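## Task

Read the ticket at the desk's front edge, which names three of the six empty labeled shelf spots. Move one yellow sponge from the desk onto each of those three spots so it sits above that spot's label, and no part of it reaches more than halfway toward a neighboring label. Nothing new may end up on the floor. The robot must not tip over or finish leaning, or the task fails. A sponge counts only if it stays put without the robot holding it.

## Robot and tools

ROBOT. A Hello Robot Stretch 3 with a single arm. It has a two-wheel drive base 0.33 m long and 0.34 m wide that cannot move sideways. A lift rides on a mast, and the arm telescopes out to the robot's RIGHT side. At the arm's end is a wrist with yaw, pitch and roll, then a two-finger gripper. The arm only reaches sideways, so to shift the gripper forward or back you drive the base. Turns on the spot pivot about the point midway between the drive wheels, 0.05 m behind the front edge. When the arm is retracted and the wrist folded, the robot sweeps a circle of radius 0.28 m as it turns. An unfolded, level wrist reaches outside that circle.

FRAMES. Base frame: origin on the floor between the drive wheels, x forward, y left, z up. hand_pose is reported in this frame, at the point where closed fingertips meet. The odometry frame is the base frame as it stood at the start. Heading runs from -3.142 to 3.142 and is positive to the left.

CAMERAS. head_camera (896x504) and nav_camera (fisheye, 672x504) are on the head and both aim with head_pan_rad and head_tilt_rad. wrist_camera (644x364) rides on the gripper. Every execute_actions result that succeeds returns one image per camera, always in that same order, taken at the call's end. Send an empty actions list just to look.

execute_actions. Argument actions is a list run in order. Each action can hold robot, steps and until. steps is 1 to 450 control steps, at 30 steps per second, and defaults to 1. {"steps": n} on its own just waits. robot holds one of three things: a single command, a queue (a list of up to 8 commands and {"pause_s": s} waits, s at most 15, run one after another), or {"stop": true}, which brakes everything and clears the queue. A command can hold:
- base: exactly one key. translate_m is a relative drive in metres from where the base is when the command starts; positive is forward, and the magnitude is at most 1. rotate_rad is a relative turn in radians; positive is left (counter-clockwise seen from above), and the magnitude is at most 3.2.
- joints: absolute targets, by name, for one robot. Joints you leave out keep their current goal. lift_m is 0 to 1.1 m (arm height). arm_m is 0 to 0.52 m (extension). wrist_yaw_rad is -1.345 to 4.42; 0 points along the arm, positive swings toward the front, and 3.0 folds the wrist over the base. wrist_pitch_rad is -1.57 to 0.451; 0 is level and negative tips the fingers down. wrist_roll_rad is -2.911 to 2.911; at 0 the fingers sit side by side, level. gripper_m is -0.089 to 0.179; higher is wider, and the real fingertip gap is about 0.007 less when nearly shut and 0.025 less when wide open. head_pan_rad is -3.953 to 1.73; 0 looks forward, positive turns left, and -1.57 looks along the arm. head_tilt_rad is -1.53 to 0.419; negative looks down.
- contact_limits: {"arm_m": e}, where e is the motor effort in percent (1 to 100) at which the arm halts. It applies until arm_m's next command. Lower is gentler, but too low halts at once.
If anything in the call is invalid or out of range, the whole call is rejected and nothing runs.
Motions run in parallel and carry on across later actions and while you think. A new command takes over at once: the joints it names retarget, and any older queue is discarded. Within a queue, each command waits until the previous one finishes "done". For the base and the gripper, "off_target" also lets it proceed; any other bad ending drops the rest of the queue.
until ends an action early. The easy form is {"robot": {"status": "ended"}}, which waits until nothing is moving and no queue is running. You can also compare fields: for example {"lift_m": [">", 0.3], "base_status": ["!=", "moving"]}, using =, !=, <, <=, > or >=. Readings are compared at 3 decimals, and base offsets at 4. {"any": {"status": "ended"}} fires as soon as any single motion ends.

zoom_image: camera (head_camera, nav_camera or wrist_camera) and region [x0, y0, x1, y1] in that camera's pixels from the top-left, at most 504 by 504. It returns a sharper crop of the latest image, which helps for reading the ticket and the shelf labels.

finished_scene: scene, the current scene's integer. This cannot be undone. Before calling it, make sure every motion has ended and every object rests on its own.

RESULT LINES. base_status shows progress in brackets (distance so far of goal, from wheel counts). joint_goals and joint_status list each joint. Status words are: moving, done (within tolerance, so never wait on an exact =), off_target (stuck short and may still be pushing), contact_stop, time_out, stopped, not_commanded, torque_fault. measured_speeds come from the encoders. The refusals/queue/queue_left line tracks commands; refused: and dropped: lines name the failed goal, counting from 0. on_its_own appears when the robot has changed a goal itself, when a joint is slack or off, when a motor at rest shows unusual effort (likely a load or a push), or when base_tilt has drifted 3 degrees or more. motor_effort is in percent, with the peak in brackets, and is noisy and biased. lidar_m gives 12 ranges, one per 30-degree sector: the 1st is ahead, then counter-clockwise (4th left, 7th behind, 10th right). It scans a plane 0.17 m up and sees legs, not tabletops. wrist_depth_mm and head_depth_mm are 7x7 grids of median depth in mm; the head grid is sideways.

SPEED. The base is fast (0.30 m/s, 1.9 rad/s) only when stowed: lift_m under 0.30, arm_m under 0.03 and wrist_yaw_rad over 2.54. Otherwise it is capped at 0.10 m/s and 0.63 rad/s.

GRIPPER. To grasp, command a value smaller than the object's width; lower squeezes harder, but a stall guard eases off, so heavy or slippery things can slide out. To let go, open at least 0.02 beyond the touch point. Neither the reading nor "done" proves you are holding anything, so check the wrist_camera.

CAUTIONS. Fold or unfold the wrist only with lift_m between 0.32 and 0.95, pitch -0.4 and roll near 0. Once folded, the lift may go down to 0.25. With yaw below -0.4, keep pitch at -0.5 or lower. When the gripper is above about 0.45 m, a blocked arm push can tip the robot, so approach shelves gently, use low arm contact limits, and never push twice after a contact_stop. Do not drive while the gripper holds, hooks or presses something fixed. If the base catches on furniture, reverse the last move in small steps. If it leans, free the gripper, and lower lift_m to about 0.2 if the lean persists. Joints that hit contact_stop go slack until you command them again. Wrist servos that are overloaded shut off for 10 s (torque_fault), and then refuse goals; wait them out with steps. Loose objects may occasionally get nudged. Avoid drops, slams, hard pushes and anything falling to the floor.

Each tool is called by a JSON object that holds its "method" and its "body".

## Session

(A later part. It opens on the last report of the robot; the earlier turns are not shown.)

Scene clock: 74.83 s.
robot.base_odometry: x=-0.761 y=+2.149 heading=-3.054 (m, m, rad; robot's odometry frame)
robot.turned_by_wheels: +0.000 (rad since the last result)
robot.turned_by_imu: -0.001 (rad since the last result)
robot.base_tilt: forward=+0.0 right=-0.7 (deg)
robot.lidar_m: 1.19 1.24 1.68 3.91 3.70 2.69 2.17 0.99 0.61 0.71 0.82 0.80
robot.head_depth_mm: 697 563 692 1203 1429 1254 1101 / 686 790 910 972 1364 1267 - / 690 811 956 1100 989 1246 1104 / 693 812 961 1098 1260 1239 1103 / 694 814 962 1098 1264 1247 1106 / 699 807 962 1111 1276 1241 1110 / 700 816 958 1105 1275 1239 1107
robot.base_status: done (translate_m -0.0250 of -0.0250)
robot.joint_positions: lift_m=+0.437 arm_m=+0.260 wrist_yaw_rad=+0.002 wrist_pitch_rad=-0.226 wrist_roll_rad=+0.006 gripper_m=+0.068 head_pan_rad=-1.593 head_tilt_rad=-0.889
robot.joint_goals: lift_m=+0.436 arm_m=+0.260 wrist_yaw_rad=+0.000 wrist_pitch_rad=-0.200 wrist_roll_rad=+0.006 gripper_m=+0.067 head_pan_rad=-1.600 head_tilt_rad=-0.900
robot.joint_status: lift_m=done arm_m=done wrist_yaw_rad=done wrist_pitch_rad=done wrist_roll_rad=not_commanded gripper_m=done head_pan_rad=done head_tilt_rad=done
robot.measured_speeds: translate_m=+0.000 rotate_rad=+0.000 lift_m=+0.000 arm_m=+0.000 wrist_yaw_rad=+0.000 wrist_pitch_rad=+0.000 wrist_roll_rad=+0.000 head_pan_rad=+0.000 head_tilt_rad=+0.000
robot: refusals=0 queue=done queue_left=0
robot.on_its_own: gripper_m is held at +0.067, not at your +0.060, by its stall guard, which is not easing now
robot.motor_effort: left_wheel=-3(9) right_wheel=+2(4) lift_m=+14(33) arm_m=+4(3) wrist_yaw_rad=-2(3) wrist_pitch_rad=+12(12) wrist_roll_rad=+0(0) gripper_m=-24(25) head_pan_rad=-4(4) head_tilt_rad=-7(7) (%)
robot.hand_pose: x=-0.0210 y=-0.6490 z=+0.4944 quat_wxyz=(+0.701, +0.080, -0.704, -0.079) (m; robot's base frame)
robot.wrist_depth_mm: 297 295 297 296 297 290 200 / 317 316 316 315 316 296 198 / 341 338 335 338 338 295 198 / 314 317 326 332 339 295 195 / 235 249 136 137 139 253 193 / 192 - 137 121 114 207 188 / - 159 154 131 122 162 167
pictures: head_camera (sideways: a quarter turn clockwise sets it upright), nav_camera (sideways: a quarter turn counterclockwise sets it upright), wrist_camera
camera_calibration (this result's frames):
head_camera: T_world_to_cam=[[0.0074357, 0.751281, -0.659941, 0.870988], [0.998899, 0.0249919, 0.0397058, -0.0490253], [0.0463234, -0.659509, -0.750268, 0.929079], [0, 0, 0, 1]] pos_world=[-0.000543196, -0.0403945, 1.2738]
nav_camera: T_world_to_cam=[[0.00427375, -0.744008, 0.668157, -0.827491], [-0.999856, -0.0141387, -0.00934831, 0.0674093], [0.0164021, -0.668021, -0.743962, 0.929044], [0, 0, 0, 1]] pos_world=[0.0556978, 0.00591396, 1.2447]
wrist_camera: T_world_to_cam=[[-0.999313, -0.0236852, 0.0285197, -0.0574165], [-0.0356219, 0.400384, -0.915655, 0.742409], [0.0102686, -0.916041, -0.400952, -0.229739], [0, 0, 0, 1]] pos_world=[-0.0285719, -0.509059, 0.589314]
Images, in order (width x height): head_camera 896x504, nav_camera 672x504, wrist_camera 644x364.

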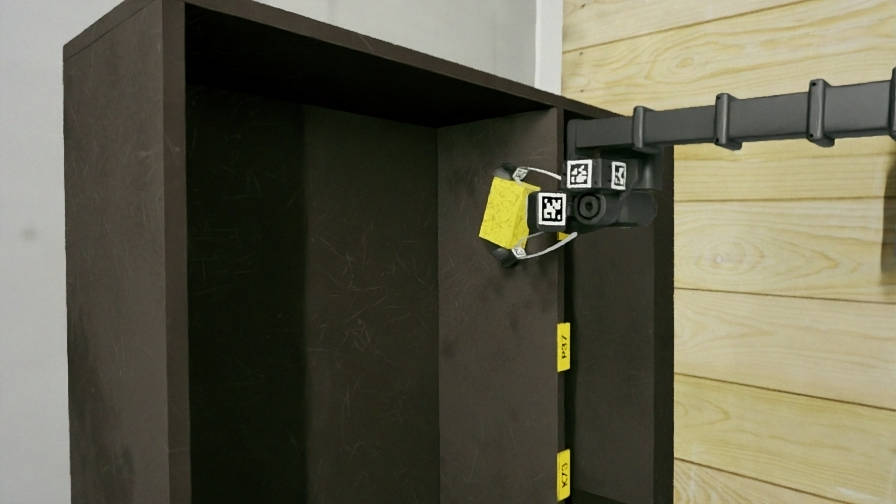

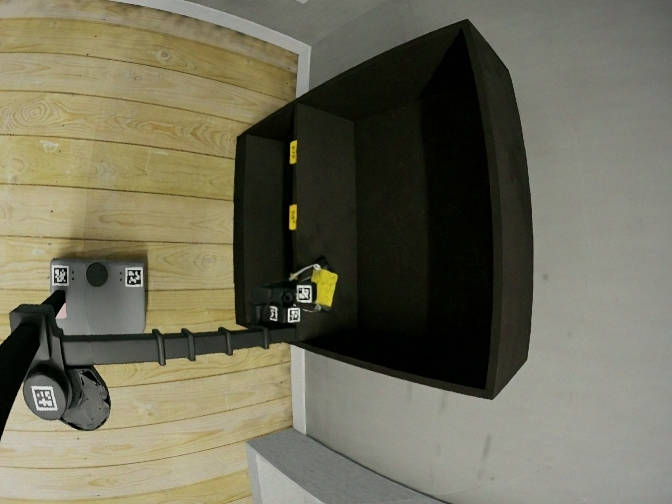

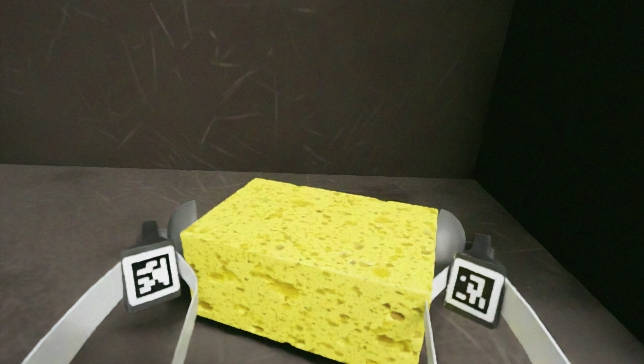

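{"method": "execute_actions", "body": {"actions": [{"robot":[{"joints":{"lift_m":0.425}},{"joints":{"gripper_m":0.15}}],"steps":300,"until":{"robot":{"status":"ended"}}},{"robot":{"joints":{"arm_m":0.0}},"steps":200,"until":{"robot":{"arm_m":["<",0.1]}}}]}}

{"method": "execute_actions", "body": {"actions": [{"robot":{"base":{"rotate_rad":1.635},"joints":{"wrist_pitch_rad":-0.4,"wrist_yaw_rad":2.7,"lift_m":0.33,"gripper_m":0.07,"head_pan_rad":0,"head_tilt_rad":-0.5}},"steps":200,"until":{"robot":{"wrist_yaw_rad":[">",2.5]}}},{"robot":{"joints":{"lift_m":0.28}},"steps":200,"until":{"robot":{"base_status":["!=","moving"]}}},{"robot":{"base":{"translate_m":1.0}},"steps":300,"until":{"robot":{"translate_m":[">",0.8]}}},{"robot":{"base":{"translate_m":1.0}},"steps":300,"until":{"robot":{"translate_m":[">",0.8]}}},{"robot":{"base":{"translate_m":0.95}},"steps":300,"until":{"robot":{"base_status":["!=","moving"]}}},{"robot":{"base":{"rotate_rad":1.507},"joints":{"head_pan_rad":-1.6,"head_tilt_rad":-0.8}},"steps":300,"until":{"robot":{"rotate_rad":[">",1.2]}}},{"robot":{"joints":{"lift_m":0.70}},"steps":200,"until":{"robot":{"lift_m":[">",0.33]}}},{"robot":{"joints":{"wrist_yaw_rad":0.0,"gripper_m":0.17}},"steps":200,"until":{"robot":{"wrist_yaw_rad":["<",1.5]}}},{"robot":{"joints":{"wrist_pitch_rad":-0.2}},"steps":200,"until":{"robot":{"status":"ended"}}}]}}

Scene clock: 79.60 s.
robot.base_odometry: x=-0.761 y=+2.149 heading=-3.054 (m, m, rad; robot's odometry frame)
robot.turned_by_wheels: +0.000 (rad since the last result)
robot.turned_by_imu: -0.001 (rad since the last result)
robot.base_tilt: forward=+0.0 right=-0.5 (deg)
robot.lidar_m: 1.19 1.24 1.67 3.92 3.69 2.70 2.17 0.99 0.61 0.71 0.82 0.80
robot.head_depth_mm: 695 564 693 1210 1421 1251 1095 / 688 789 906 973 1262 1282 - / 690 810 958 1095 1263 1256 1082 / 693 808 963 1096 1261 1243 1103 / 694 810 958 1106 1270 1237 1108 / 698 811 965 1105 1268 1241 1106 / 699 812 960 1114 1272 1248 1108
robot.base_status: done (translate_m -0.0250 of -0.0250)
robot.joint_positions: lift_m=+0.426 arm_m=+0.096 wrist_yaw_rad=+0.002 wrist_pitch_rad=-0.224 wrist_roll_rad=+0.006 gripper_m=+0.150 head_pan_rad=-1.593 head_tilt_rad=-0.889
robot.joint_goals: lift_m=+0.425 arm_m=+0.000 wrist_yaw_rad=+0.000 wrist_pitch_rad=-0.200 wrist_roll_rad=+0.006 gripper_m=+0.150 head_pan_rad=-1.600 head_tilt_rad=-0.900
robot.joint_status: lift_m=done arm_m=moving wrist_yaw_rad=done wrist_pitch_rad=done wrist_roll_rad=not_commanded gripper_m=done head_pan_rad=done head_tilt_rad=done
robot.measured_speeds: translate_m=+0.000 rotate_rad=+0.000 lift_m=+0.000 arm_m=-0.140 wrist_yaw_rad=+0.000 wrist_pitch_rad=+0.000 wrist_roll_rad=+0.000 head_pan_rad=+0.000 head_tilt_rad=+0.000
robot: refusals=0 queue=running queue_left=0
robot.motor_effort: left_wheel=-3(3) right_wheel=+3(3) lift_m=+14(15) arm_m=-3(2) wrist_yaw_rad=-2(2) wrist_pitch_rad=+11(12) wrist_roll_rad=+0(0) gripper_m=+1(100) head_pan_rad=-4(4) head_tilt_rad=-7(7) (%)
robot.hand_pose: x=-0.0210 y=-0.4855 z=+0.4837 quat_wxyz=(+0.701, +0.080, -0.704, -0.079) (m; robot's base frame)
robot.wrist_depth_mm: 443 448 439 448 451 313 217 / 479 473 465 467 471 307 228 / 431 441 459 310 444 306 508 / 292 294 301 281 314 286 561 / 264 265 577 263 268 265 603 / 608 622 639 625 587 - 640 / 546 572 565 575 539 346 671
pictures: head_camera (sideways: a quarter turn clockwise sets it upright), nav_camera (sideways: a quarter turn counterclockwise sets it upright), wrist_camera
camera_calibration (this result's frames):
head_camera: T_world_to_cam=[[0.00743597, 0.751281, -0.659941, 0.870988], [0.998899, 0.0249916, 0.0397058, -0.0490252], [0.0463231, -0.65951, -0.750268, 0.929079], [0, 0, 0, 1]] pos_world=[-0.00054321, -0.0403945, 1.2738]
nav_camera: T_world_to_cam=[[0.00427349, -0.744008, 0.668157, -0.827491], [-0.999856, -0.0141383, -0.00934831, 0.0674093], [0.0164018, -0.668021, -0.743962, 0.929044], [0, 0, 0, 1]] pos_world=[0.0556978, 0.00591394, 1.2447]
wrist_camera: T_world_to_cam=[[-0.999318, -0.023439, 0.0285479, -0.0531825], [-0.0355351, 0.399127, -0.916207, 0.666812], [0.0100807, -0.916596, -0.399688, -0.0850444], [0, 0, 0, 1]] pos_world=[-0.0285937, -0.345341, 0.578465]
Images, in order (width x height): head_camera 896x504, nav_camera 672x504, wrist_camera 644x364.

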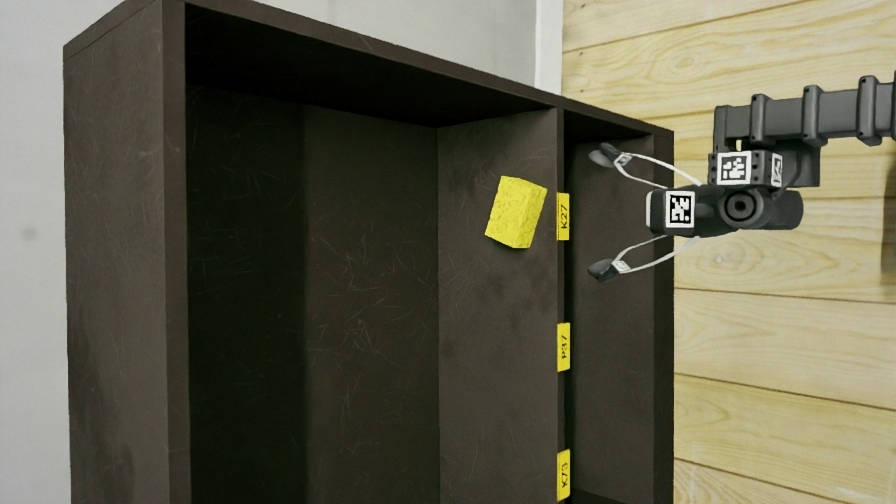

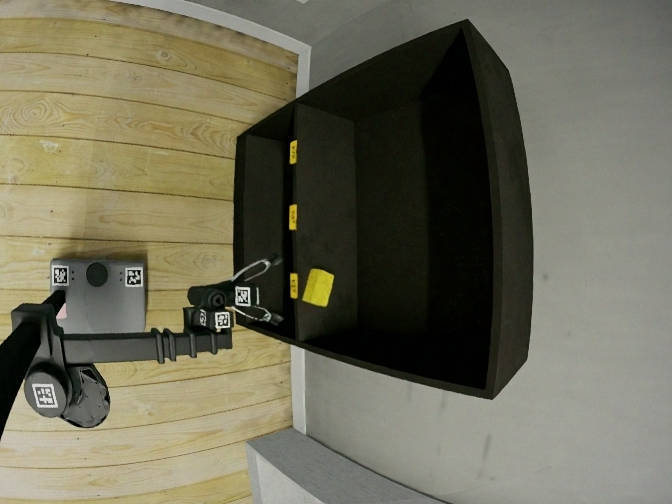

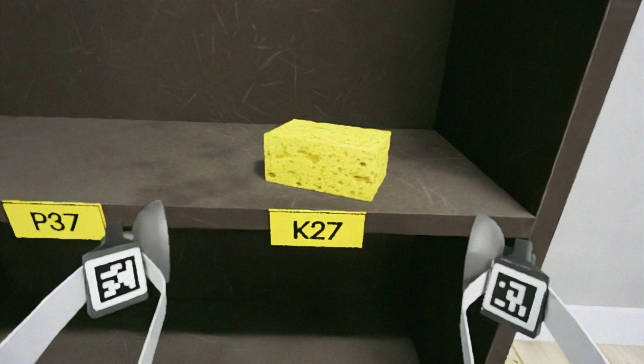

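Scene clock: 99.27 s.
robot.base_odometry: x=-0.375 y=-0.382 heading=+0.087 (m, m, rad; robot's odometry frame)
robot.turned_by_wheels: +3.142 (rad since the last result)
robot.turned_by_imu: +3.127 (rad since the last result)
robot.base_tilt: forward=+0.0 right=-0.6 (deg)
robot.lidar_m: 2.43 2.53 3.27 3.16 1.92 1.39 1.33 1.38 1.40 0.88 0.93 1.04
robot.head_depth_mm: 1109 1256 1383 845 1472 1315 - / 1109 1263 1109 818 1450 1311 - / 1112 1262 1106 823 1452 1380 - / 1114 1274 1112 848 1487 1351 1131 / 1117 1269 1116 825 1489 1327 1138 / 1125 1278 1119 854 1505 1318 1142 / 1128 1288 1118 829 1500 1325 1140
robot.base_status: done (rotate_rad +1.5069 of +1.5070)
robot.joint_positions: lift_m=+0.699 arm_m=+0.000 wrist_yaw_rad=+0.003 wrist_pitch_rad=-0.224 wrist_roll_rad=+0.006 gripper_m=+0.170 head_pan_rad=-1.593 head_tilt_rad=-0.791
robot.joint_goals: lift_m=+0.700 arm_m=+0.000 wrist_yaw_rad=+0.000 wrist_pitch_rad=-0.200 wrist_roll_rad=+0.006 gripper_m=+0.170 head_pan_rad=-1.600 head_tilt_rad=-0.800
robot.joint_status: lift_m=done arm_m=done wrist_yaw_rad=done wrist_pitch_rad=done wrist_roll_rad=not_commanded gripper_m=done head_pan_rad=done head_tilt_rad=done
robot.measured_speeds: translate_m=+0.000 rotate_rad=+0.000 lift_m=+0.000 arm_m=+0.000 wrist_yaw_rad=+0.000 wrist_pitch_rad=+0.000 wrist_roll_rad=+0.000 head_pan_rad=+0.000 head_tilt_rad=+0.000
robot: refusals=0 queue=done queue_left=0
robot.motor_effort: left_wheel=-3(14) right_wheel=+2(10) lift_m=+32(33) arm_m=-3(4) wrist_yaw_rad=-3(3) wrist_pitch_rad=+11(12) wrist_roll_rad=+0(0) gripper_m=+1(99) head_pan_rad=-4(54) head_tilt_rad=-6(37) (%)
robot.hand_pose: x=-0.0207 y=-0.3897 z=+0.7578 quat_wxyz=(+0.701, +0.080, -0.704, -0.078) (m; robot's base frame)
robot.wrist_depth_mm: - - 957 991 993 973 984 / 906 978 - - - - - / 416 453 422 492 431 596 - / 325 318 318 329 331 343 375 / - - - - - - - / - - - - - - - / 953 984 - - 990 - -
pictures: head_camera (sideways: a quarter turn clockwise sets it upright), nav_camera (sideways: a quarter turn counterclockwise sets it upright), wrist_camera
camera_calibration (this result's frames):
head_camera: T_world_to_cam=[[0.00579776, 0.682602, -0.730767, 0.963295], [0.998976, 0.0288333, 0.0348586, -0.0427201], [0.044865, -0.730221, -0.681736, 0.83996], [0, 0, 0, 1]] pos_world=[-0.000593433, -0.042959, 1.27806]
nav_camera: T_world_to_cam=[[0.00592762, -0.674555, 0.738201, -0.918781], [-0.999871, -0.0150419, -0.00571621, 0.0626817], [0.0149598, -0.738071, -0.674557, 0.838787], [0, 0, 0, 1]] pos_world=[0.0555717, 0.000258985, 1.24441]
wrist_camera: T_world_to_cam=[[-0.999283, -0.0248687, 0.0285623, -0.0589778], [-0.0361132, 0.39858, -0.916422, 0.879679], [0.0114058, -0.916796, -0.399192, 0.111798], [0, 0, 0, 1]] pos_world=[-0.0284426, -0.249593, 0.85247]
Images, in order (width x height): head_camera 896x504, nav_camera 672x504, wrist_camera 644x364.

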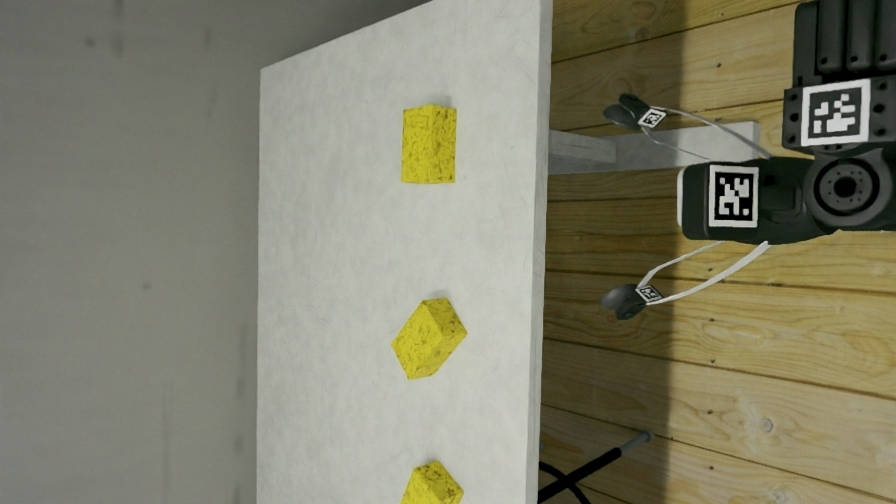

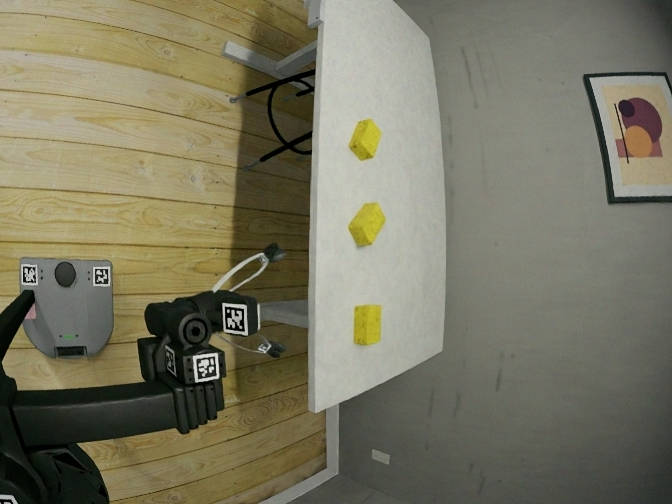

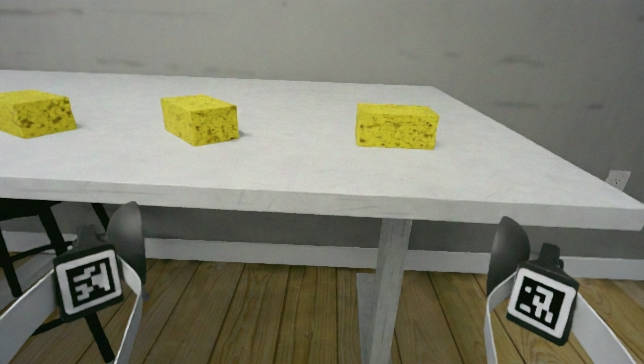

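{"method": "execute_actions", "body": {"actions": [{"robot":{"base":{"translate_m":-0.092},"joints":{"arm_m":0.2}},"steps":300,"until":{"robot":{"base_status":["!=","moving"]}}},{"robot":{"joints":{"arm_m":0.31,"lift_m":0.688}},"steps":200,"until":{"robot":{"status":"ended"}}}]}}

Scene clock: 103.90 s.
robot.base_odometry: x=-0.466 y=-0.390 heading=+0.087 (m, m, rad; robot's odometry frame)
robot.turned_by_wheels: +0.000 (rad since the last result)
robot.turned_by_imu: -0.001 (rad since the last result)
robot.base_tilt: forward=-0.2 right=-0.6 (deg)
robot.lidar_m: 2.52 2.64 3.32 3.17 1.79 1.29 1.24 1.28 1.40 0.87 0.98 1.11
robot.head_depth_mm: 1109 1258 1445 1682 1575 1345 - / 1112 1257 1163 906 - 1308 1134 / 1111 1269 1115 910 1462 1283 1135 / 1113 1266 1120 838 1494 1322 1138 / 1122 1280 1118 857 1491 1316 1136 / 1125 1278 1124 827 1486 1315 1132 / 1124 1292 1122 856 1532 1331 1137
robot.base_status: done (translate_m -0.0920 of -0.0920)
robot.joint_positions: lift_m=+0.689 arm_m=+0.310 wrist_yaw_rad=+0.002 wrist_pitch_rad=-0.224 wrist_roll_rad=+0.006 gripper_m=+0.170 head_pan_rad=-1.593 head_tilt_rad=-0.791
robot.joint_goals: lift_m=+0.688 arm_m=+0.310 wrist_yaw_rad=+0.000 wrist_pitch_rad=-0.200 wrist_roll_rad=+0.006 gripper_m=+0.170 head_pan_rad=-1.600 head_tilt_rad=-0.800
robot.joint_status: lift_m=done arm_m=done wrist_yaw_rad=done wrist_pitch_rad=done wrist_roll_rad=not_commanded gripper_m=done head_pan_rad=done head_tilt_rad=done
robot.measured_speeds: translate_m=+0.000 rotate_rad=+0.000 lift_m=+0.000 arm_m=+0.000 wrist_yaw_rad=+0.000 wrist_pitch_rad=+0.000 wrist_roll_rad=+0.000 head_pan_rad=+0.000 head_tilt_rad=+0.000
robot: refusals=0 queue=done queue_left=0
robot.motor_effort: left_wheel=-3(9) right_wheel=+2(4) lift_m=+14(32) arm_m=+4(7) wrist_yaw_rad=-1(2) wrist_pitch_rad=+11(11) wrist_roll_rad=+0(0) gripper_m=+1(2) head_pan_rad=-4(3) head_tilt_rad=-6(6) (%)
robot.hand_pose: x=-0.0210 y=-0.6992 z=+0.7469 quat_wxyz=(+0.701, +0.080, -0.704, -0.079) (m; robot's base frame)
robot.wrist_depth_mm: 709 709 724 713 702 701 674 / 765 760 751 746 717 744 735 / 410 427 436 452 475 777 783 / 279 283 286 295 304 308 822 / 213 217 134 137 155 237 235 / - 163 136 134 136 177 181 / 139 140 142 141 141 146 148
pictures: head_camera (sideways: a quarter turn clockwise sets it upright), nav_camera (sideways: a quarter turn counterclockwise sets it upright), wrist_camera
camera_calibration (this result's frames):
head_camera: T_world_to_cam=[[0.00593659, 0.682601, -0.730767, 0.963294], [0.998982, 0.0286302, 0.0348586, -0.0427201], [0.0447165, -0.73023, -0.681737, 0.839961], [0, 0, 0, 1]] pos_world=[-0.00060217, -0.0429577, 1.27806]
nav_camera: T_world_to_cam=[[0.00579043, -0.674556, 0.738201, -0.91878], [-0.999874, -0.0148385, -0.00571622, 0.0626818], [0.0148097, -0.738074, -0.674557, 0.838788], [0, 0, 0, 1]] pos_world=[0.0555718, 0.000248934, 1.24441]
wrist_camera: T_world_to_cam=[[-0.999316, -0.0234898, 0.0285655, -0.065737], [-0.0355647, 0.398502, -0.916478, 0.993007], [0.0101445, -0.916867, -0.399064, -0.176433], [0, 0, 0, 1]] pos_world=[-0.0285862, -0.559024, 0.841539]
Images, in order (width x height): head_camera 896x504, nav_camera 672x504, wrist_camera 644x364.

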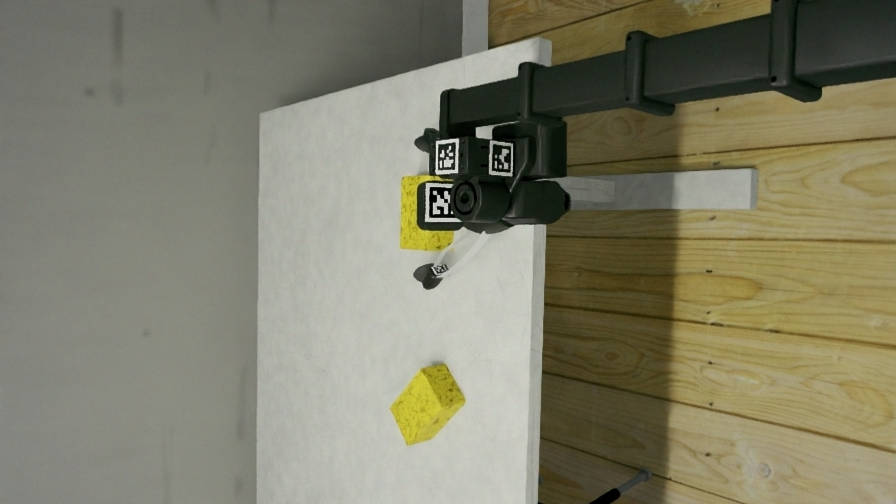

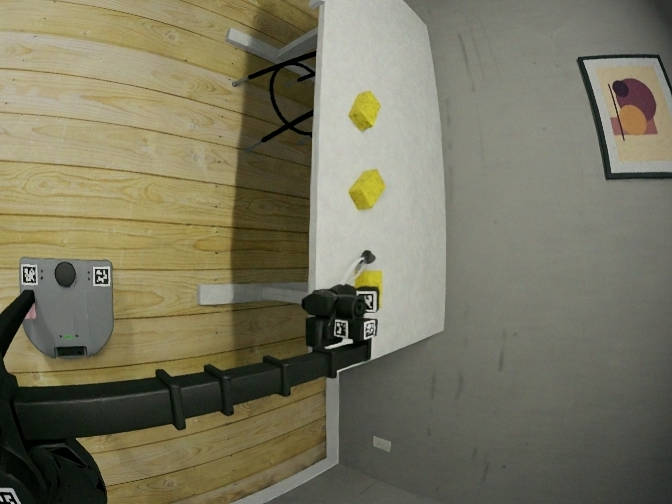

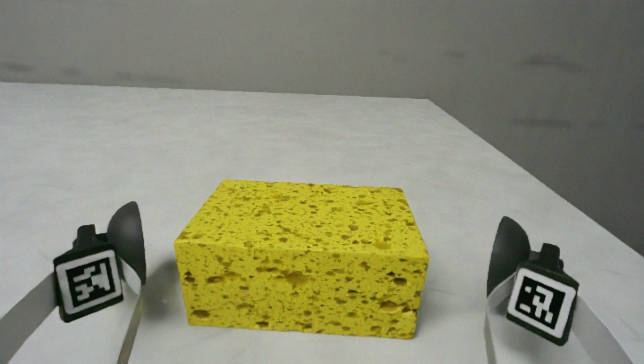

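{"method": "execute_actions", "body": {"actions": [{"robot":[{"joints":{"gripper_m":0.065}},{"joints":{"lift_m":0.715}}],"steps":300,"until":{"robot":{"lift_m":[">",0.705]}}},{"robot":{"joints":{"arm_m":0.0}},"steps":200,"until":{"robot":{"arm_m":["<",0.16]}}},{"robot":{"base":{"rotate_rad":1.76}},"steps":200,"until":{"robot":{"arm_m":["<",0.05]}}},{"robot":{"joints":{"wrist_pitch_rad":-0.4,"wrist_yaw_rad":2.7,"lift_m":0.28}},"steps":200,"until":{"robot":{"base_status":["!=","moving"]}}},{"robot":{"base":{"translate_m":1.0}},"steps":300,"until":{"robot":{"translate_m":[">",0.8]}}},{"robot":{"base":{"translate_m":1.0}},"steps":300,"until":{"robot":{"translate_m":[">",0.8]}}},{"robot":{"base":{"translate_m":0.985}},"steps":300,"until":{"robot":{"base_status":["!=","moving"]}}},{"robot":{"base":{"rotate_rad":1.40},"joints":{"head_tilt_rad":-0.9}},"steps":300,"until":{"robot":{"rotate_rad":[">",1.1]}}},{"robot":{"joints":{"lift_m":0.465}},"steps":200,"until":{"robot":{"lift_m":[">",0.33]}}},{"robot":{"joints":{"wrist_yaw_rad":0.0}},"steps":200,"until":{"robot":{"wrist_yaw_rad":["<",1.5]}}},{"robot":{"joints":{"wrist_pitch_rad":-0.2}},"steps":200,"until":{"robot":{"status":"ended"}}}]}}

Scene clock: 126.90 s.
robot.base_odometry: x=-1.174 y=+2.105 heading=-3.036 (m, m, rad; robot's odometry frame)
robot.turned_by_wheels: +3.160 (rad since the last result)
robot.turned_by_imu: +3.146 (rad since the last result)
robot.base_tilt: forward=+0.1 right=-0.7 (deg)
robot.lidar_m: 0.79 0.82 1.12 3.09 4.06 3.12 2.58 0.84 0.85 0.66 0.58 0.82
robot.head_depth_mm: 685 793 940 1082 1260 1232 1099 / 688 796 943 1079 1259 1233 1143 / 690 798 945 1084 1021 1232 - / 691 564 945 1091 1021 1241 1104 / 696 567 901 1036 1253 1263 1109 / 724 566 690 1261 1449 1264 1103 / 744 866 1022 1270 1465 1266 1114
robot.base_status: done (rotate_rad +1.3999 of +1.4000)
robot.joint_positions: lift_m=+0.464 arm_m=+0.000 wrist_yaw_rad=+0.004 wrist_pitch_rad=-0.227 wrist_roll_rad=+0.006 gripper_m=+0.066 head_pan_rad=-1.593 head_tilt_rad=-0.889
robot.joint_goals: lift_m=+0.465 arm_m=+0.000 wrist_yaw_rad=+0.000 wrist_pitch_rad=-0.200 wrist_roll_rad=+0.006 gripper_m=+0.065 head_pan_rad=-1.600 head_tilt_rad=-0.900
robot.joint_status: lift_m=done arm_m=done wrist_yaw_rad=done wrist_pitch_rad=done wrist_roll_rad=not_commanded gripper_m=done head_pan_rad=done head_tilt_rad=done
robot.measured_speeds: translate_m=+0.000 rotate_rad=+0.000 lift_m=+0.000 arm_m=+0.000 wrist_yaw_rad=+0.000 wrist_pitch_rad=+0.000 wrist_roll_rad=+0.000 head_pan_rad=+0.000 head_tilt_rad=+0.000
robot: refusals=0 queue=done queue_left=0
robot.motor_effort: left_wheel=-3(11) right_wheel=+3(10) lift_m=+32(33) arm_m=-3(1) wrist_yaw_rad=-3(3) wrist_pitch_rad=+12(12) wrist_roll_rad=+0(0) gripper_m=-20(100) head_pan_rad=-4(4) head_tilt_rad=-7(22) (%)
robot.hand_pose: x=-0.0206 y=-0.3895 z=+0.5221 quat_wxyz=(+0.701, +0.081, -0.704, -0.079) (m; robot's base frame)
robot.wrist_depth_mm: 587 331 516 528 515 526 510 / 610 337 543 550 566 539 549 / 659 370 541 566 578 567 576 / 728 388 389 406 416 422 395 / 773 754 134 137 139 361 628 / 817 - 136 135 133 713 672 / 730 695 561 581 604 630 626
pictures: head_camera (sideways: a quarter turn clockwise sets it upright), nav_camera (sideways: a quarter turn counterclockwise sets it upright), wrist_camera
camera_calibration (this result's frames):
head_camera: T_world_to_cam=[[0.00763792, 0.751298, -0.659919, 0.870957], [0.998905, 0.0247224, 0.0397072, -0.0490271], [0.0461467, -0.6595, -0.750287, 0.929106], [0, 0, 0, 1]] pos_world=[-0.000554026, -0.0403919, 1.2738]
nav_camera: T_world_to_cam=[[0.00407348, -0.744029, 0.668135, -0.827461], [-0.99986, -0.0138698, -0.0093494, 0.0674107], [0.0162232, -0.668003, -0.743981, 0.929071], [0, 0, 0, 1]] pos_world=[0.0556995, 0.00590234, 1.2447]
wrist_camera: T_world_to_cam=[[-0.999275, -0.0252157, 0.0285081, -0.0522831], [-0.0362362, 0.40126, -0.915247, 0.664001], [0.0116394, -0.915617, -0.401883, 0.0197898], [0, 0, 0, 1]] pos_world=[-0.0284146, -0.249636, 0.617169]
Images, in order (width x height): head_camera 896x504, nav_camera 672x504, wrist_camera 644x364.

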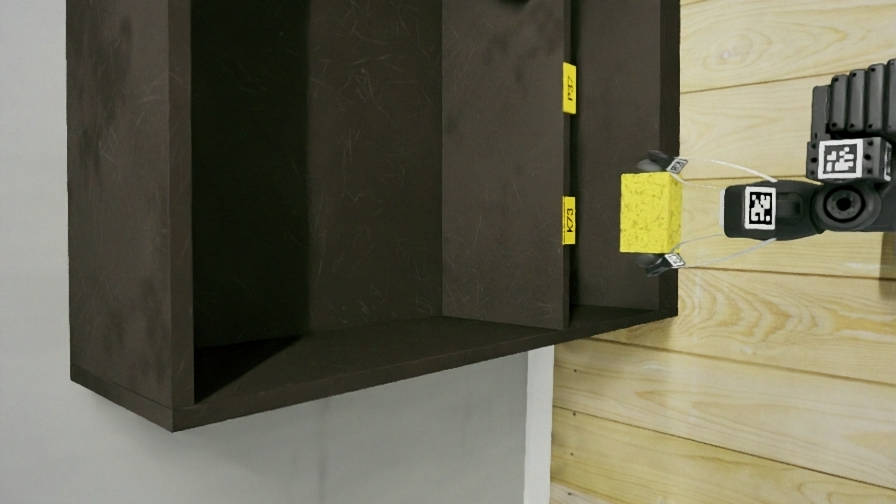

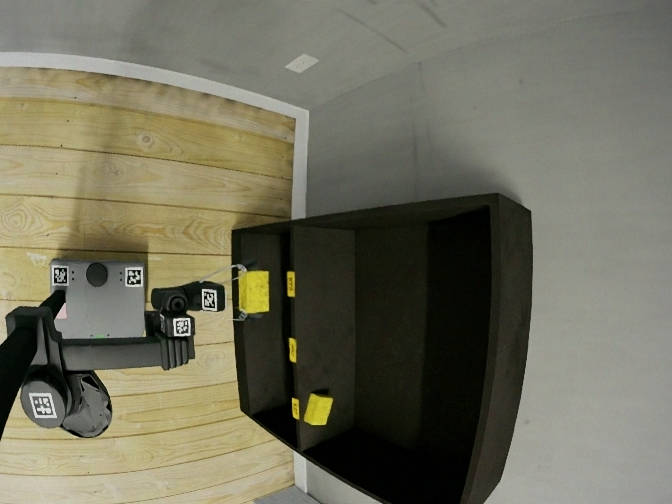

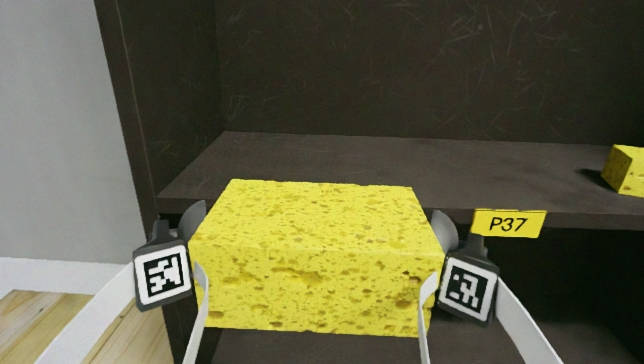

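{"method": "execute_actions", "body": {"actions": [{"robot":{"base":{"translate_m":0.013},"joints":{"arm_m":0.27}},"steps":300,"until":{"robot":{"status":"ended"}}},{"robot":[{"joints":{"lift_m":0.427}},{"joints":{"gripper_m":0.15}}],"steps":300,"until":{"robot":{"status":"ended"}}},{"robot":{"joints":{"arm_m":0.0}},"steps":200,"until":{"robot":{"arm_m":["<",0.08]}}}]}}

{"method": "execute_actions", "body": {"actions": [{"robot":{"base":{"rotate_rad":1.885},"joints":{"wrist_pitch_rad":-0.4,"wrist_yaw_rad":2.7,"lift_m":0.33,"gripper_m":0.07}},"steps":200,"until":{"robot":{"wrist_yaw_rad":[">",2.5]}}},{"robot":{"joints":{"lift_m":0.28}},"steps":200,"until":{"robot":{"base_status":["!=","moving"]}}},{"robot":{"base":{"translate_m":1.0}},"steps":300,"until":{"robot":{"translate_m":[">",0.85]}}},{"robot":{"base":{"translate_m":1.0}},"steps":300,"until":{"robot":{"translate_m":[">",0.85]}}},{"robot":{"base":{"translate_m":0.975}},"steps":300,"until":{"robot":{"base_status":["!=","moving"]}}},{"robot":{"base":{"rotate_rad":1.278},"joints":{"head_pan_rad":-1.6,"head_tilt_rad":-0.8}},"steps":300,"until":{"robot":{"rotate_rad":[">",0.8]}}},{"robot":{"joints":{"lift_m":0.70}},"steps":200,"until":{"robot":{"lift_m":[">",0.33]}}},{"robot":{"joints":{"wrist_yaw_rad":-0.35,"gripper_m":0.17}},"steps":200,"until":{"robot":{"wrist_yaw_rad":["<",1.5]}}},{"robot":{"joints":{"wrist_pitch_rad":-0.2}},"steps":200,"until":{"robot":{"lift_m":[">",0.69]}}},{"robot":{"joints":{"arm_m":0.15}},"steps":200,"until":{"robot":{"status":"ended"}}}]}}

Scene clock: 135.07 s.
robot.base_odometry: x=-1.187 y=+2.104 heading=-3.036 (m, m, rad; robot's odometry frame)
robot.turned_by_wheels: +0.000 (rad since the last result)
robot.turned_by_imu: -0.002 (rad since the last result)
robot.base_tilt: forward=+0.0 right=-0.7 (deg)
robot.lidar_m: 0.77 0.81 1.10 3.05 4.09 3.14 2.59 0.84 0.87 0.60 0.58 0.80
robot.head_depth_mm: 687 794 941 1081 1257 1236 1100 / 688 795 943 1089 1256 1243 - / 691 563 943 1088 1262 1246 1070 / 698 564 947 1092 1258 1236 1104 / 695 567 902 942 1266 1241 1103 / 727 569 973 1258 1434 1261 1104 / 745 866 1025 1268 1464 1267 1112
robot.base_status: done (translate_m +0.0130 of +0.0130)
robot.joint_positions: lift_m=+0.428 arm_m=+0.078 wrist_yaw_rad=+0.002 wrist_pitch_rad=-0.224 wrist_roll_rad=+0.006 gripper_m=+0.150 head_pan_rad=-1.593 head_tilt_rad=-0.889
robot.joint_goals: lift_m=+0.427 arm_m=+0.000 wrist_yaw_rad=+0.000 wrist_pitch_rad=-0.200 wrist_roll_rad=+0.006 gripper_m=+0.150 head_pan_rad=-1.600 head_tilt_rad=-0.900
robot.joint_status: lift_m=done arm_m=moving wrist_yaw_rad=done wrist_pitch_rad=done wrist_roll_rad=not_commanded gripper_m=done head_pan_rad=done head_tilt_rad=done
robot.measured_speeds: translate_m=+0.000 rotate_rad=+0.000 lift_m=+0.000 arm_m=-0.140 wrist_yaw_rad=+0.000 wrist_pitch_rad=+0.000 wrist_roll_rad=+0.000 head_pan_rad=+0.000 head_tilt_rad=+0.000
robot: refusals=0 queue=running queue_left=0
robot.motor_effort: left_wheel=-3(6) right_wheel=+3(6) lift_m=+14(31) arm_m=-2(1) wrist_yaw_rad=-1(3) wrist_pitch_rad=+12(13) wrist_roll_rad=+0(0) gripper_m=+1(97) head_pan_rad=-3(3) head_tilt_rad=-6(7) (%)
robot.hand_pose: x=-0.0210 y=-0.4675 z=+0.4858 quat_wxyz=(+0.701, +0.080, -0.704, -0.079) (m; robot's base frame)
robot.wrist_depth_mm: 222 289 442 451 443 447 449 / 532 296 469 482 477 475 477 / 574 298 452 317 489 497 489 / 622 281 306 317 318 327 336 / 675 274 475 270 593 270 273 / 721 389 607 638 638 - 629 / 644 401 547 584 582 560 587
pictures: head_camera (sideways: a quarter turn clockwise sets it upright), nav_camera (sideways: a quarter turn counterclockwise sets it upright), wrist_camera
camera_calibration (this result's frames):
head_camera: T_world_to_cam=[[0.0076381, 0.751298, -0.659918, 0.870957], [0.998905, 0.0247222, 0.0397072, -0.0490271], [0.0461466, -0.659499, -0.750287, 0.929106], [0, 0, 0, 1]] pos_world=[-0.000554035, -0.0403919, 1.2738]
nav_camera: T_world_to_cam=[[0.0040733, -0.744029, 0.668135, -0.827461], [-0.99986, -0.0138696, -0.00934941, 0.0674107], [0.016223, -0.668003, -0.743982, 0.929071], [0, 0, 0, 1]] pos_world=[0.0556995, 0.00590234, 1.2447]
wrist_camera: T_world_to_cam=[[-0.999318, -0.0234178, 0.0285585, -0.052819], [-0.0355364, 0.399121, -0.91621, 0.661466], [0.0100573, -0.916599, -0.39968, -0.0677491], [0, 0, 0, 1]] pos_world=[-0.0285954, -0.32734, 0.580472]
Images, in order (width x height): head_camera 896x504, nav_camera 672x504, wrist_camera 644x364.

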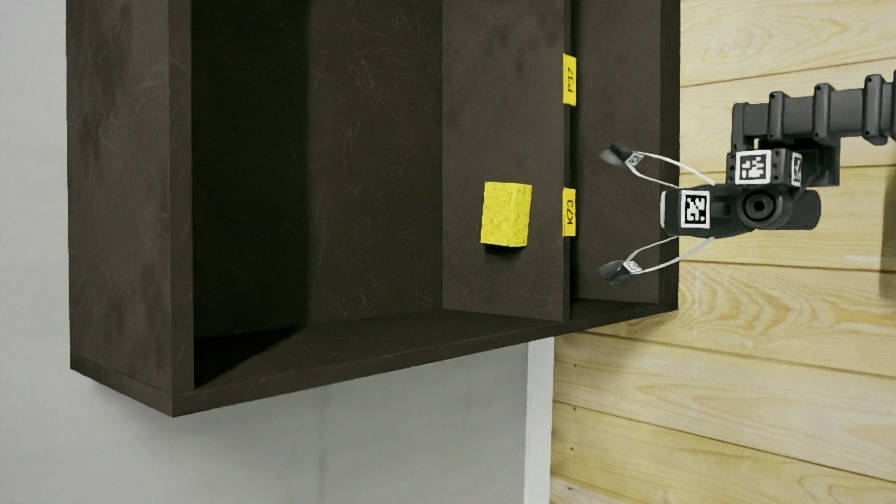

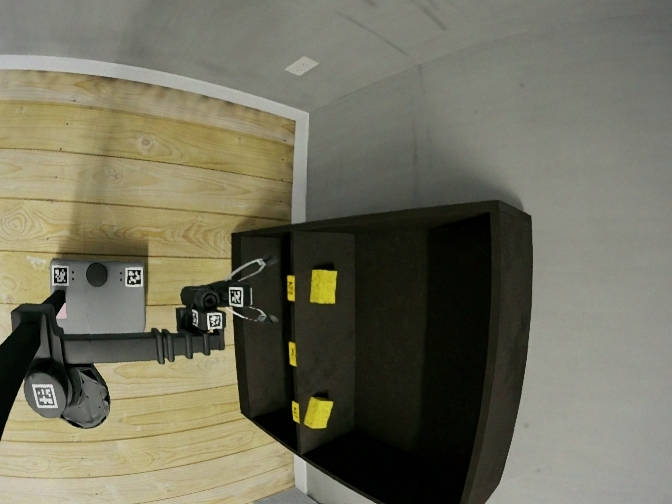

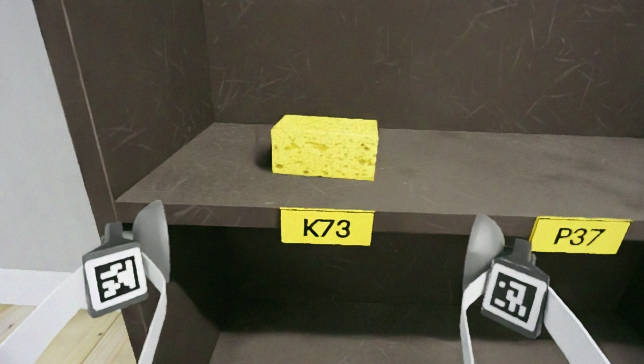

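Scene clock: 156.70 s.
robot.base_odometry: x=-0.094 y=-0.347 heading=+0.127 (m, m, rad; robot's odometry frame)
robot.turned_by_wheels: +3.163 (rad since the last result)
robot.turned_by_imu: +3.148 (rad since the last result)
robot.base_tilt: forward=+0.2 right=-0.6 (deg)
robot.lidar_m: 2.16 2.26 3.11 3.18 2.24 1.65 1.60 1.67 0.97 0.82 0.82 1.94
robot.head_depth_mm: 1101 1255 1079 833 1380 1298 - / 1105 1261 1080 809 1091 - 1130 / 1121 1270 1089 836 - 1251 1130 / 1115 1280 1088 827 1524 1311 1138 / 1128 1293 1092 824 1495 1310 1130 / 1132 1295 1093 841 1530 1313 1140 / 1141 1311 1092 844 1488 1317 1139
robot.base_status: done (rotate_rad +1.2779 of +1.2780)
robot.joint_positions: lift_m=+0.699 arm_m=+0.150 wrist_yaw_rad=-0.348 wrist_pitch_rad=-0.224 wrist_roll_rad=+0.006 gripper_m=+0.170 head_pan_rad=-1.593 head_tilt_rad=-0.803
robot.joint_goals: lift_m=+0.700 arm_m=+0.150 wrist_yaw_rad=-0.350 wrist_pitch_rad=-0.200 wrist_roll_rad=+0.006 gripper_m=+0.170 head_pan_rad=-1.600 head_tilt_rad=-0.800
robot.joint_status: lift_m=done arm_m=done wrist_yaw_rad=done wrist_pitch_rad=done wrist_roll_rad=not_commanded gripper_m=done head_pan_rad=done head_tilt_rad=done
robot.measured_speeds: translate_m=+0.000 rotate_rad=+0.000 lift_m=+0.000 arm_m=+0.000 wrist_yaw_rad=+0.000 wrist_pitch_rad=+0.000 wrist_roll_rad=+0.000 head_pan_rad=+0.000 head_tilt_rad=+0.000
robot: refusals=0 queue=done queue_left=0
robot.motor_effort: left_wheel=-3(13) right_wheel=+2(10) lift_m=+32(33) arm_m=+4(2) wrist_yaw_rad=-2(2) wrist_pitch_rad=+11(11) wrist_roll_rad=+0(0) gripper_m=+1(96) head_pan_rad=-3(1) head_tilt_rad=+2(16) (%)
robot.hand_pose: x=-0.1048 y=-0.5245 z=+0.7578 quat_wxyz=(+0.676, -0.044, -0.708, -0.200) (m; robot's base frame)
robot.wrist_depth_mm: 737 777 843 911 956 - - / 746 784 845 902 - - - / 453 467 477 449 505 534 - / 253 309 309 291 326 341 345 / 228 238 235 241 244 262 253 / - 185 187 192 206 219 - / 156 165 180 979 960 - -
pictures: head_camera (sideways: a quarter turn clockwise sets it upright), nav_camera (sideways: a quarter turn counterclockwise sets it upright), wrist_camera
camera_calibration (this result's frames):
head_camera: T_world_to_cam=[[0.00633794, 0.691858, -0.722006, 0.951874], [0.99898, 0.0279005, 0.0355047, -0.0435607], [0.0447085, -0.721495, -0.690975, 0.851977], [0, 0, 0, 1]] pos_world=[-0.000607324, -0.0426485, 1.2775]
nav_camera: T_world_to_cam=[[0.00538918, -0.683911, 0.729545, -0.907497], [-0.999876, -0.0144811, -0.00618917, 0.0632974], [0.0147975, -0.729421, -0.683905, 0.850946], [0, 0, 0, 1]] pos_world=[0.0555884, 0.00096753, 1.24442]
wrist_camera: T_world_to_cam=[[-0.946891, 0.320282, 0.028568, 0.0401262], [0.103217, 0.386888, -0.916332, 0.938702], [-0.304537, -0.864718, -0.399399, -0.0164472], [0, 0, 0, 1]] pos_world=[-0.0639038, -0.390246, 0.852448]
Images, in order (width x height): head_camera 896x504, nav_camera 672x504, wrist_camera 644x364.

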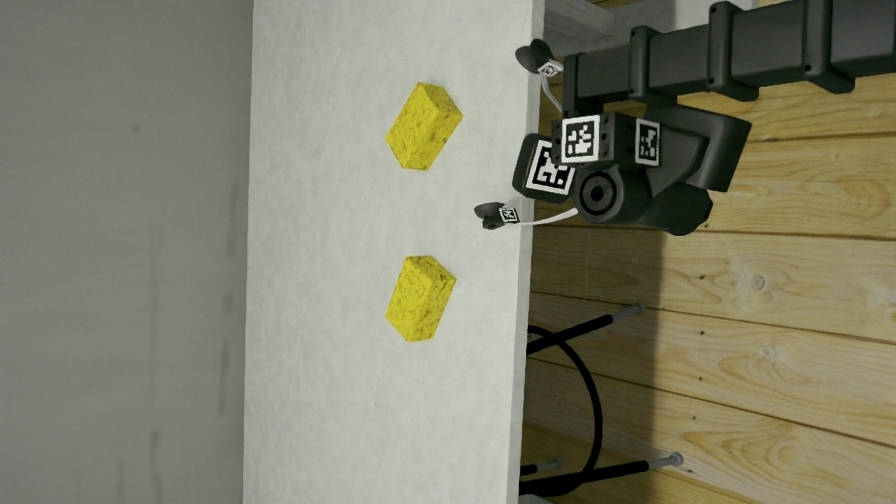

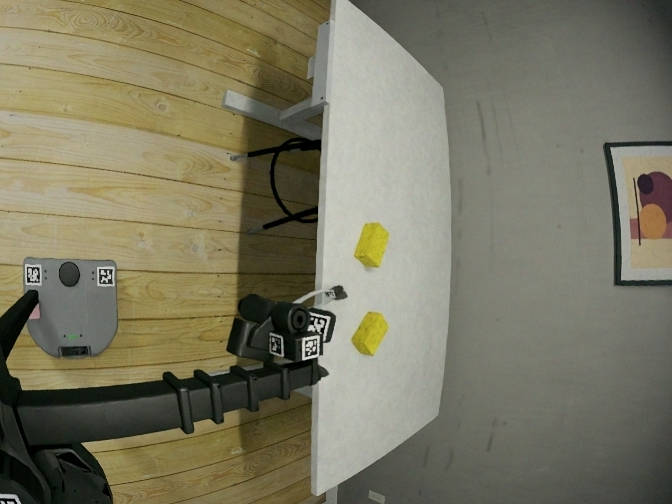

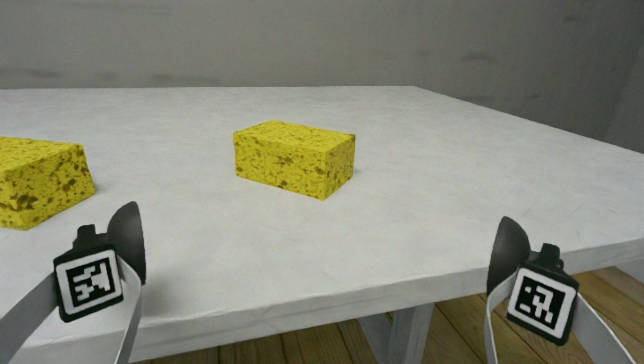

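{"method": "execute_actions", "body": {"actions": [{"robot":{"base":{"translate_m":-0.032},"joints":{"arm_m":0.2}},"steps":300,"until":{"robot":{"base_status":["!=","moving"]}}},{"robot":{"joints":{"arm_m":0.325,"lift_m":0.688}},"steps":200,"until":{"robot":{"status":"ended"}}}]}}

Scene clock: 160.20 s.
robot.base_odometry: x=-0.125 y=-0.351 heading=+0.127 (m, m, rad; robot's odometry frame)
robot.turned_by_wheels: +0.000 (rad since the last result)
robot.turned_by_imu: -0.001 (rad since the last result)
robot.base_tilt: forward=+0.0 right=-0.6 (deg)
robot.lidar_m: 2.19 2.30 3.12 3.16 2.19 1.63 1.57 1.64 0.96 1.35 0.83 1.94
robot.head_depth_mm: 1098 1257 1082 831 1332 1310 - / 1101 1265 1076 891 1520 1308 1133 / 1116 1270 1089 - 1517 1312 1131 / 1118 1278 1088 840 1521 1312 1131 / 1126 1284 1093 819 1520 1318 1134 / 1134 1300 1095 844 1484 1313 1132 / 1143 1307 1098 844 1484 1317 1138
robot.base_status: done (translate_m -0.0320 of -0.0320)
robot.joint_positions: lift_m=+0.689 arm_m=+0.325 wrist_yaw_rad=-0.348 wrist_pitch_rad=-0.224 wrist_roll_rad=+0.006 gripper_m=+0.170 head_pan_rad=-1.593 head_tilt_rad=-0.803
robot.joint_goals: lift_m=+0.688 arm_m=+0.325 wrist_yaw_rad=-0.350 wrist_pitch_rad=-0.200 wrist_roll_rad=+0.006 gripper_m=+0.170 head_pan_rad=-1.600 head_tilt_rad=-0.800
robot.joint_status: lift_m=done arm_m=done wrist_yaw_rad=done wrist_pitch_rad=done wrist_roll_rad=not_commanded gripper_m=done head_pan_rad=done head_tilt_rad=done
robot.measured_speeds: translate_m=+0.000 rotate_rad=+0.000 lift_m=+0.000 arm_m=+0.000 wrist_yaw_rad=+0.000 wrist_pitch_rad=+0.000 wrist_roll_rad=+0.000 head_pan_rad=+0.000 head_tilt_rad=+0.000
robot: refusals=0 queue=done queue_left=0
robot.motor_effort: left_wheel=-2(10) right_wheel=+3(4) lift_m=+14(32) arm_m=+4(5) wrist_yaw_rad=-2(2) wrist_pitch_rad=+11(11) wrist_roll_rad=+0(1) gripper_m=+1(0) head_pan_rad=-3(4) head_tilt_rad=+2(2) (%)
robot.hand_pose: x=-0.1048 y=-0.6995 z=+0.7469 quat_wxyz=(+0.676, -0.044, -0.708, -0.200) (m; robot's base frame)
robot.wrist_depth_mm: 587 609 669 724 796 837 924 / 613 653 710 768 838 912 - / 413 427 435 450 473 491 - / 276 282 285 298 303 306 318 / 214 218 142 137 147 237 231 / - 168 144 118 120 177 182 / 139 141 142 126 136 146 149
pictures: head_camera (sideways: a quarter turn clockwise sets it upright), nav_camera (sideways: a quarter turn counterclockwise sets it upright), wrist_camera
camera_calibration (this result's frames):
head_camera: T_world_to_cam=[[0.00633794, 0.691857, -0.722006, 0.951874], [0.99898, 0.0279005, 0.0355047, -0.0435607], [0.0447085, -0.721495, -0.690975, 0.851977], [0, 0, 0, 1]] pos_world=[-0.000607324, -0.0426485, 1.2775]
nav_camera: T_world_to_cam=[[0.00538918, -0.683911, 0.729545, -0.907497], [-0.999876, -0.0144811, -0.00618917, 0.0632974], [0.0147975, -0.729422, -0.683904, 0.850946], [0, 0, 0, 1]] pos_world=[0.0555884, 0.000967519, 1.24442]
wrist_camera: T_world_to_cam=[[-0.946864, 0.320362, 0.0285709, 0.0965257], [0.103205, 0.386761, -0.916387, 0.996364], [-0.304626, -0.864745, -0.399273, -0.172268], [0, 0, 0, 1]] pos_world=[-0.0639108, -0.565246, 0.841515]
Images, in order (width x height): head_camera 896x504, nav_camera 672x504, wrist_camera 644x364.

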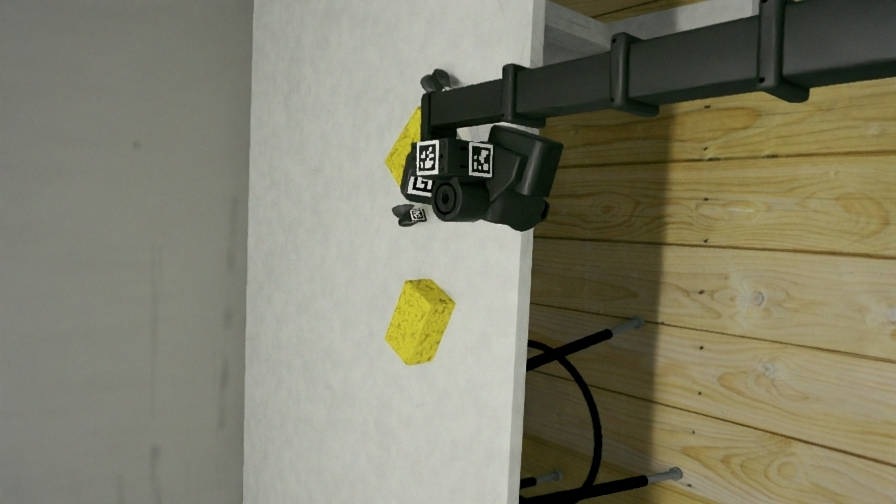

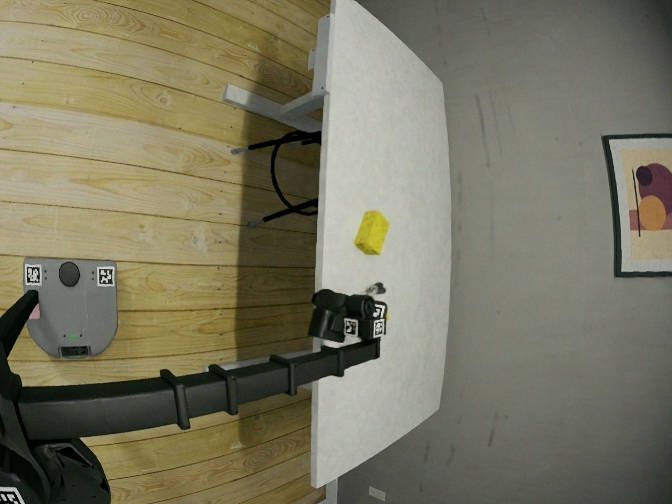

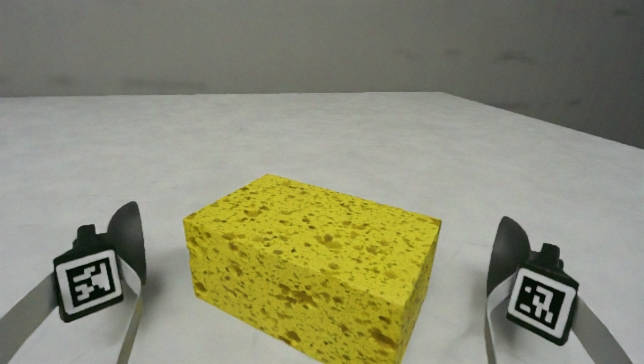

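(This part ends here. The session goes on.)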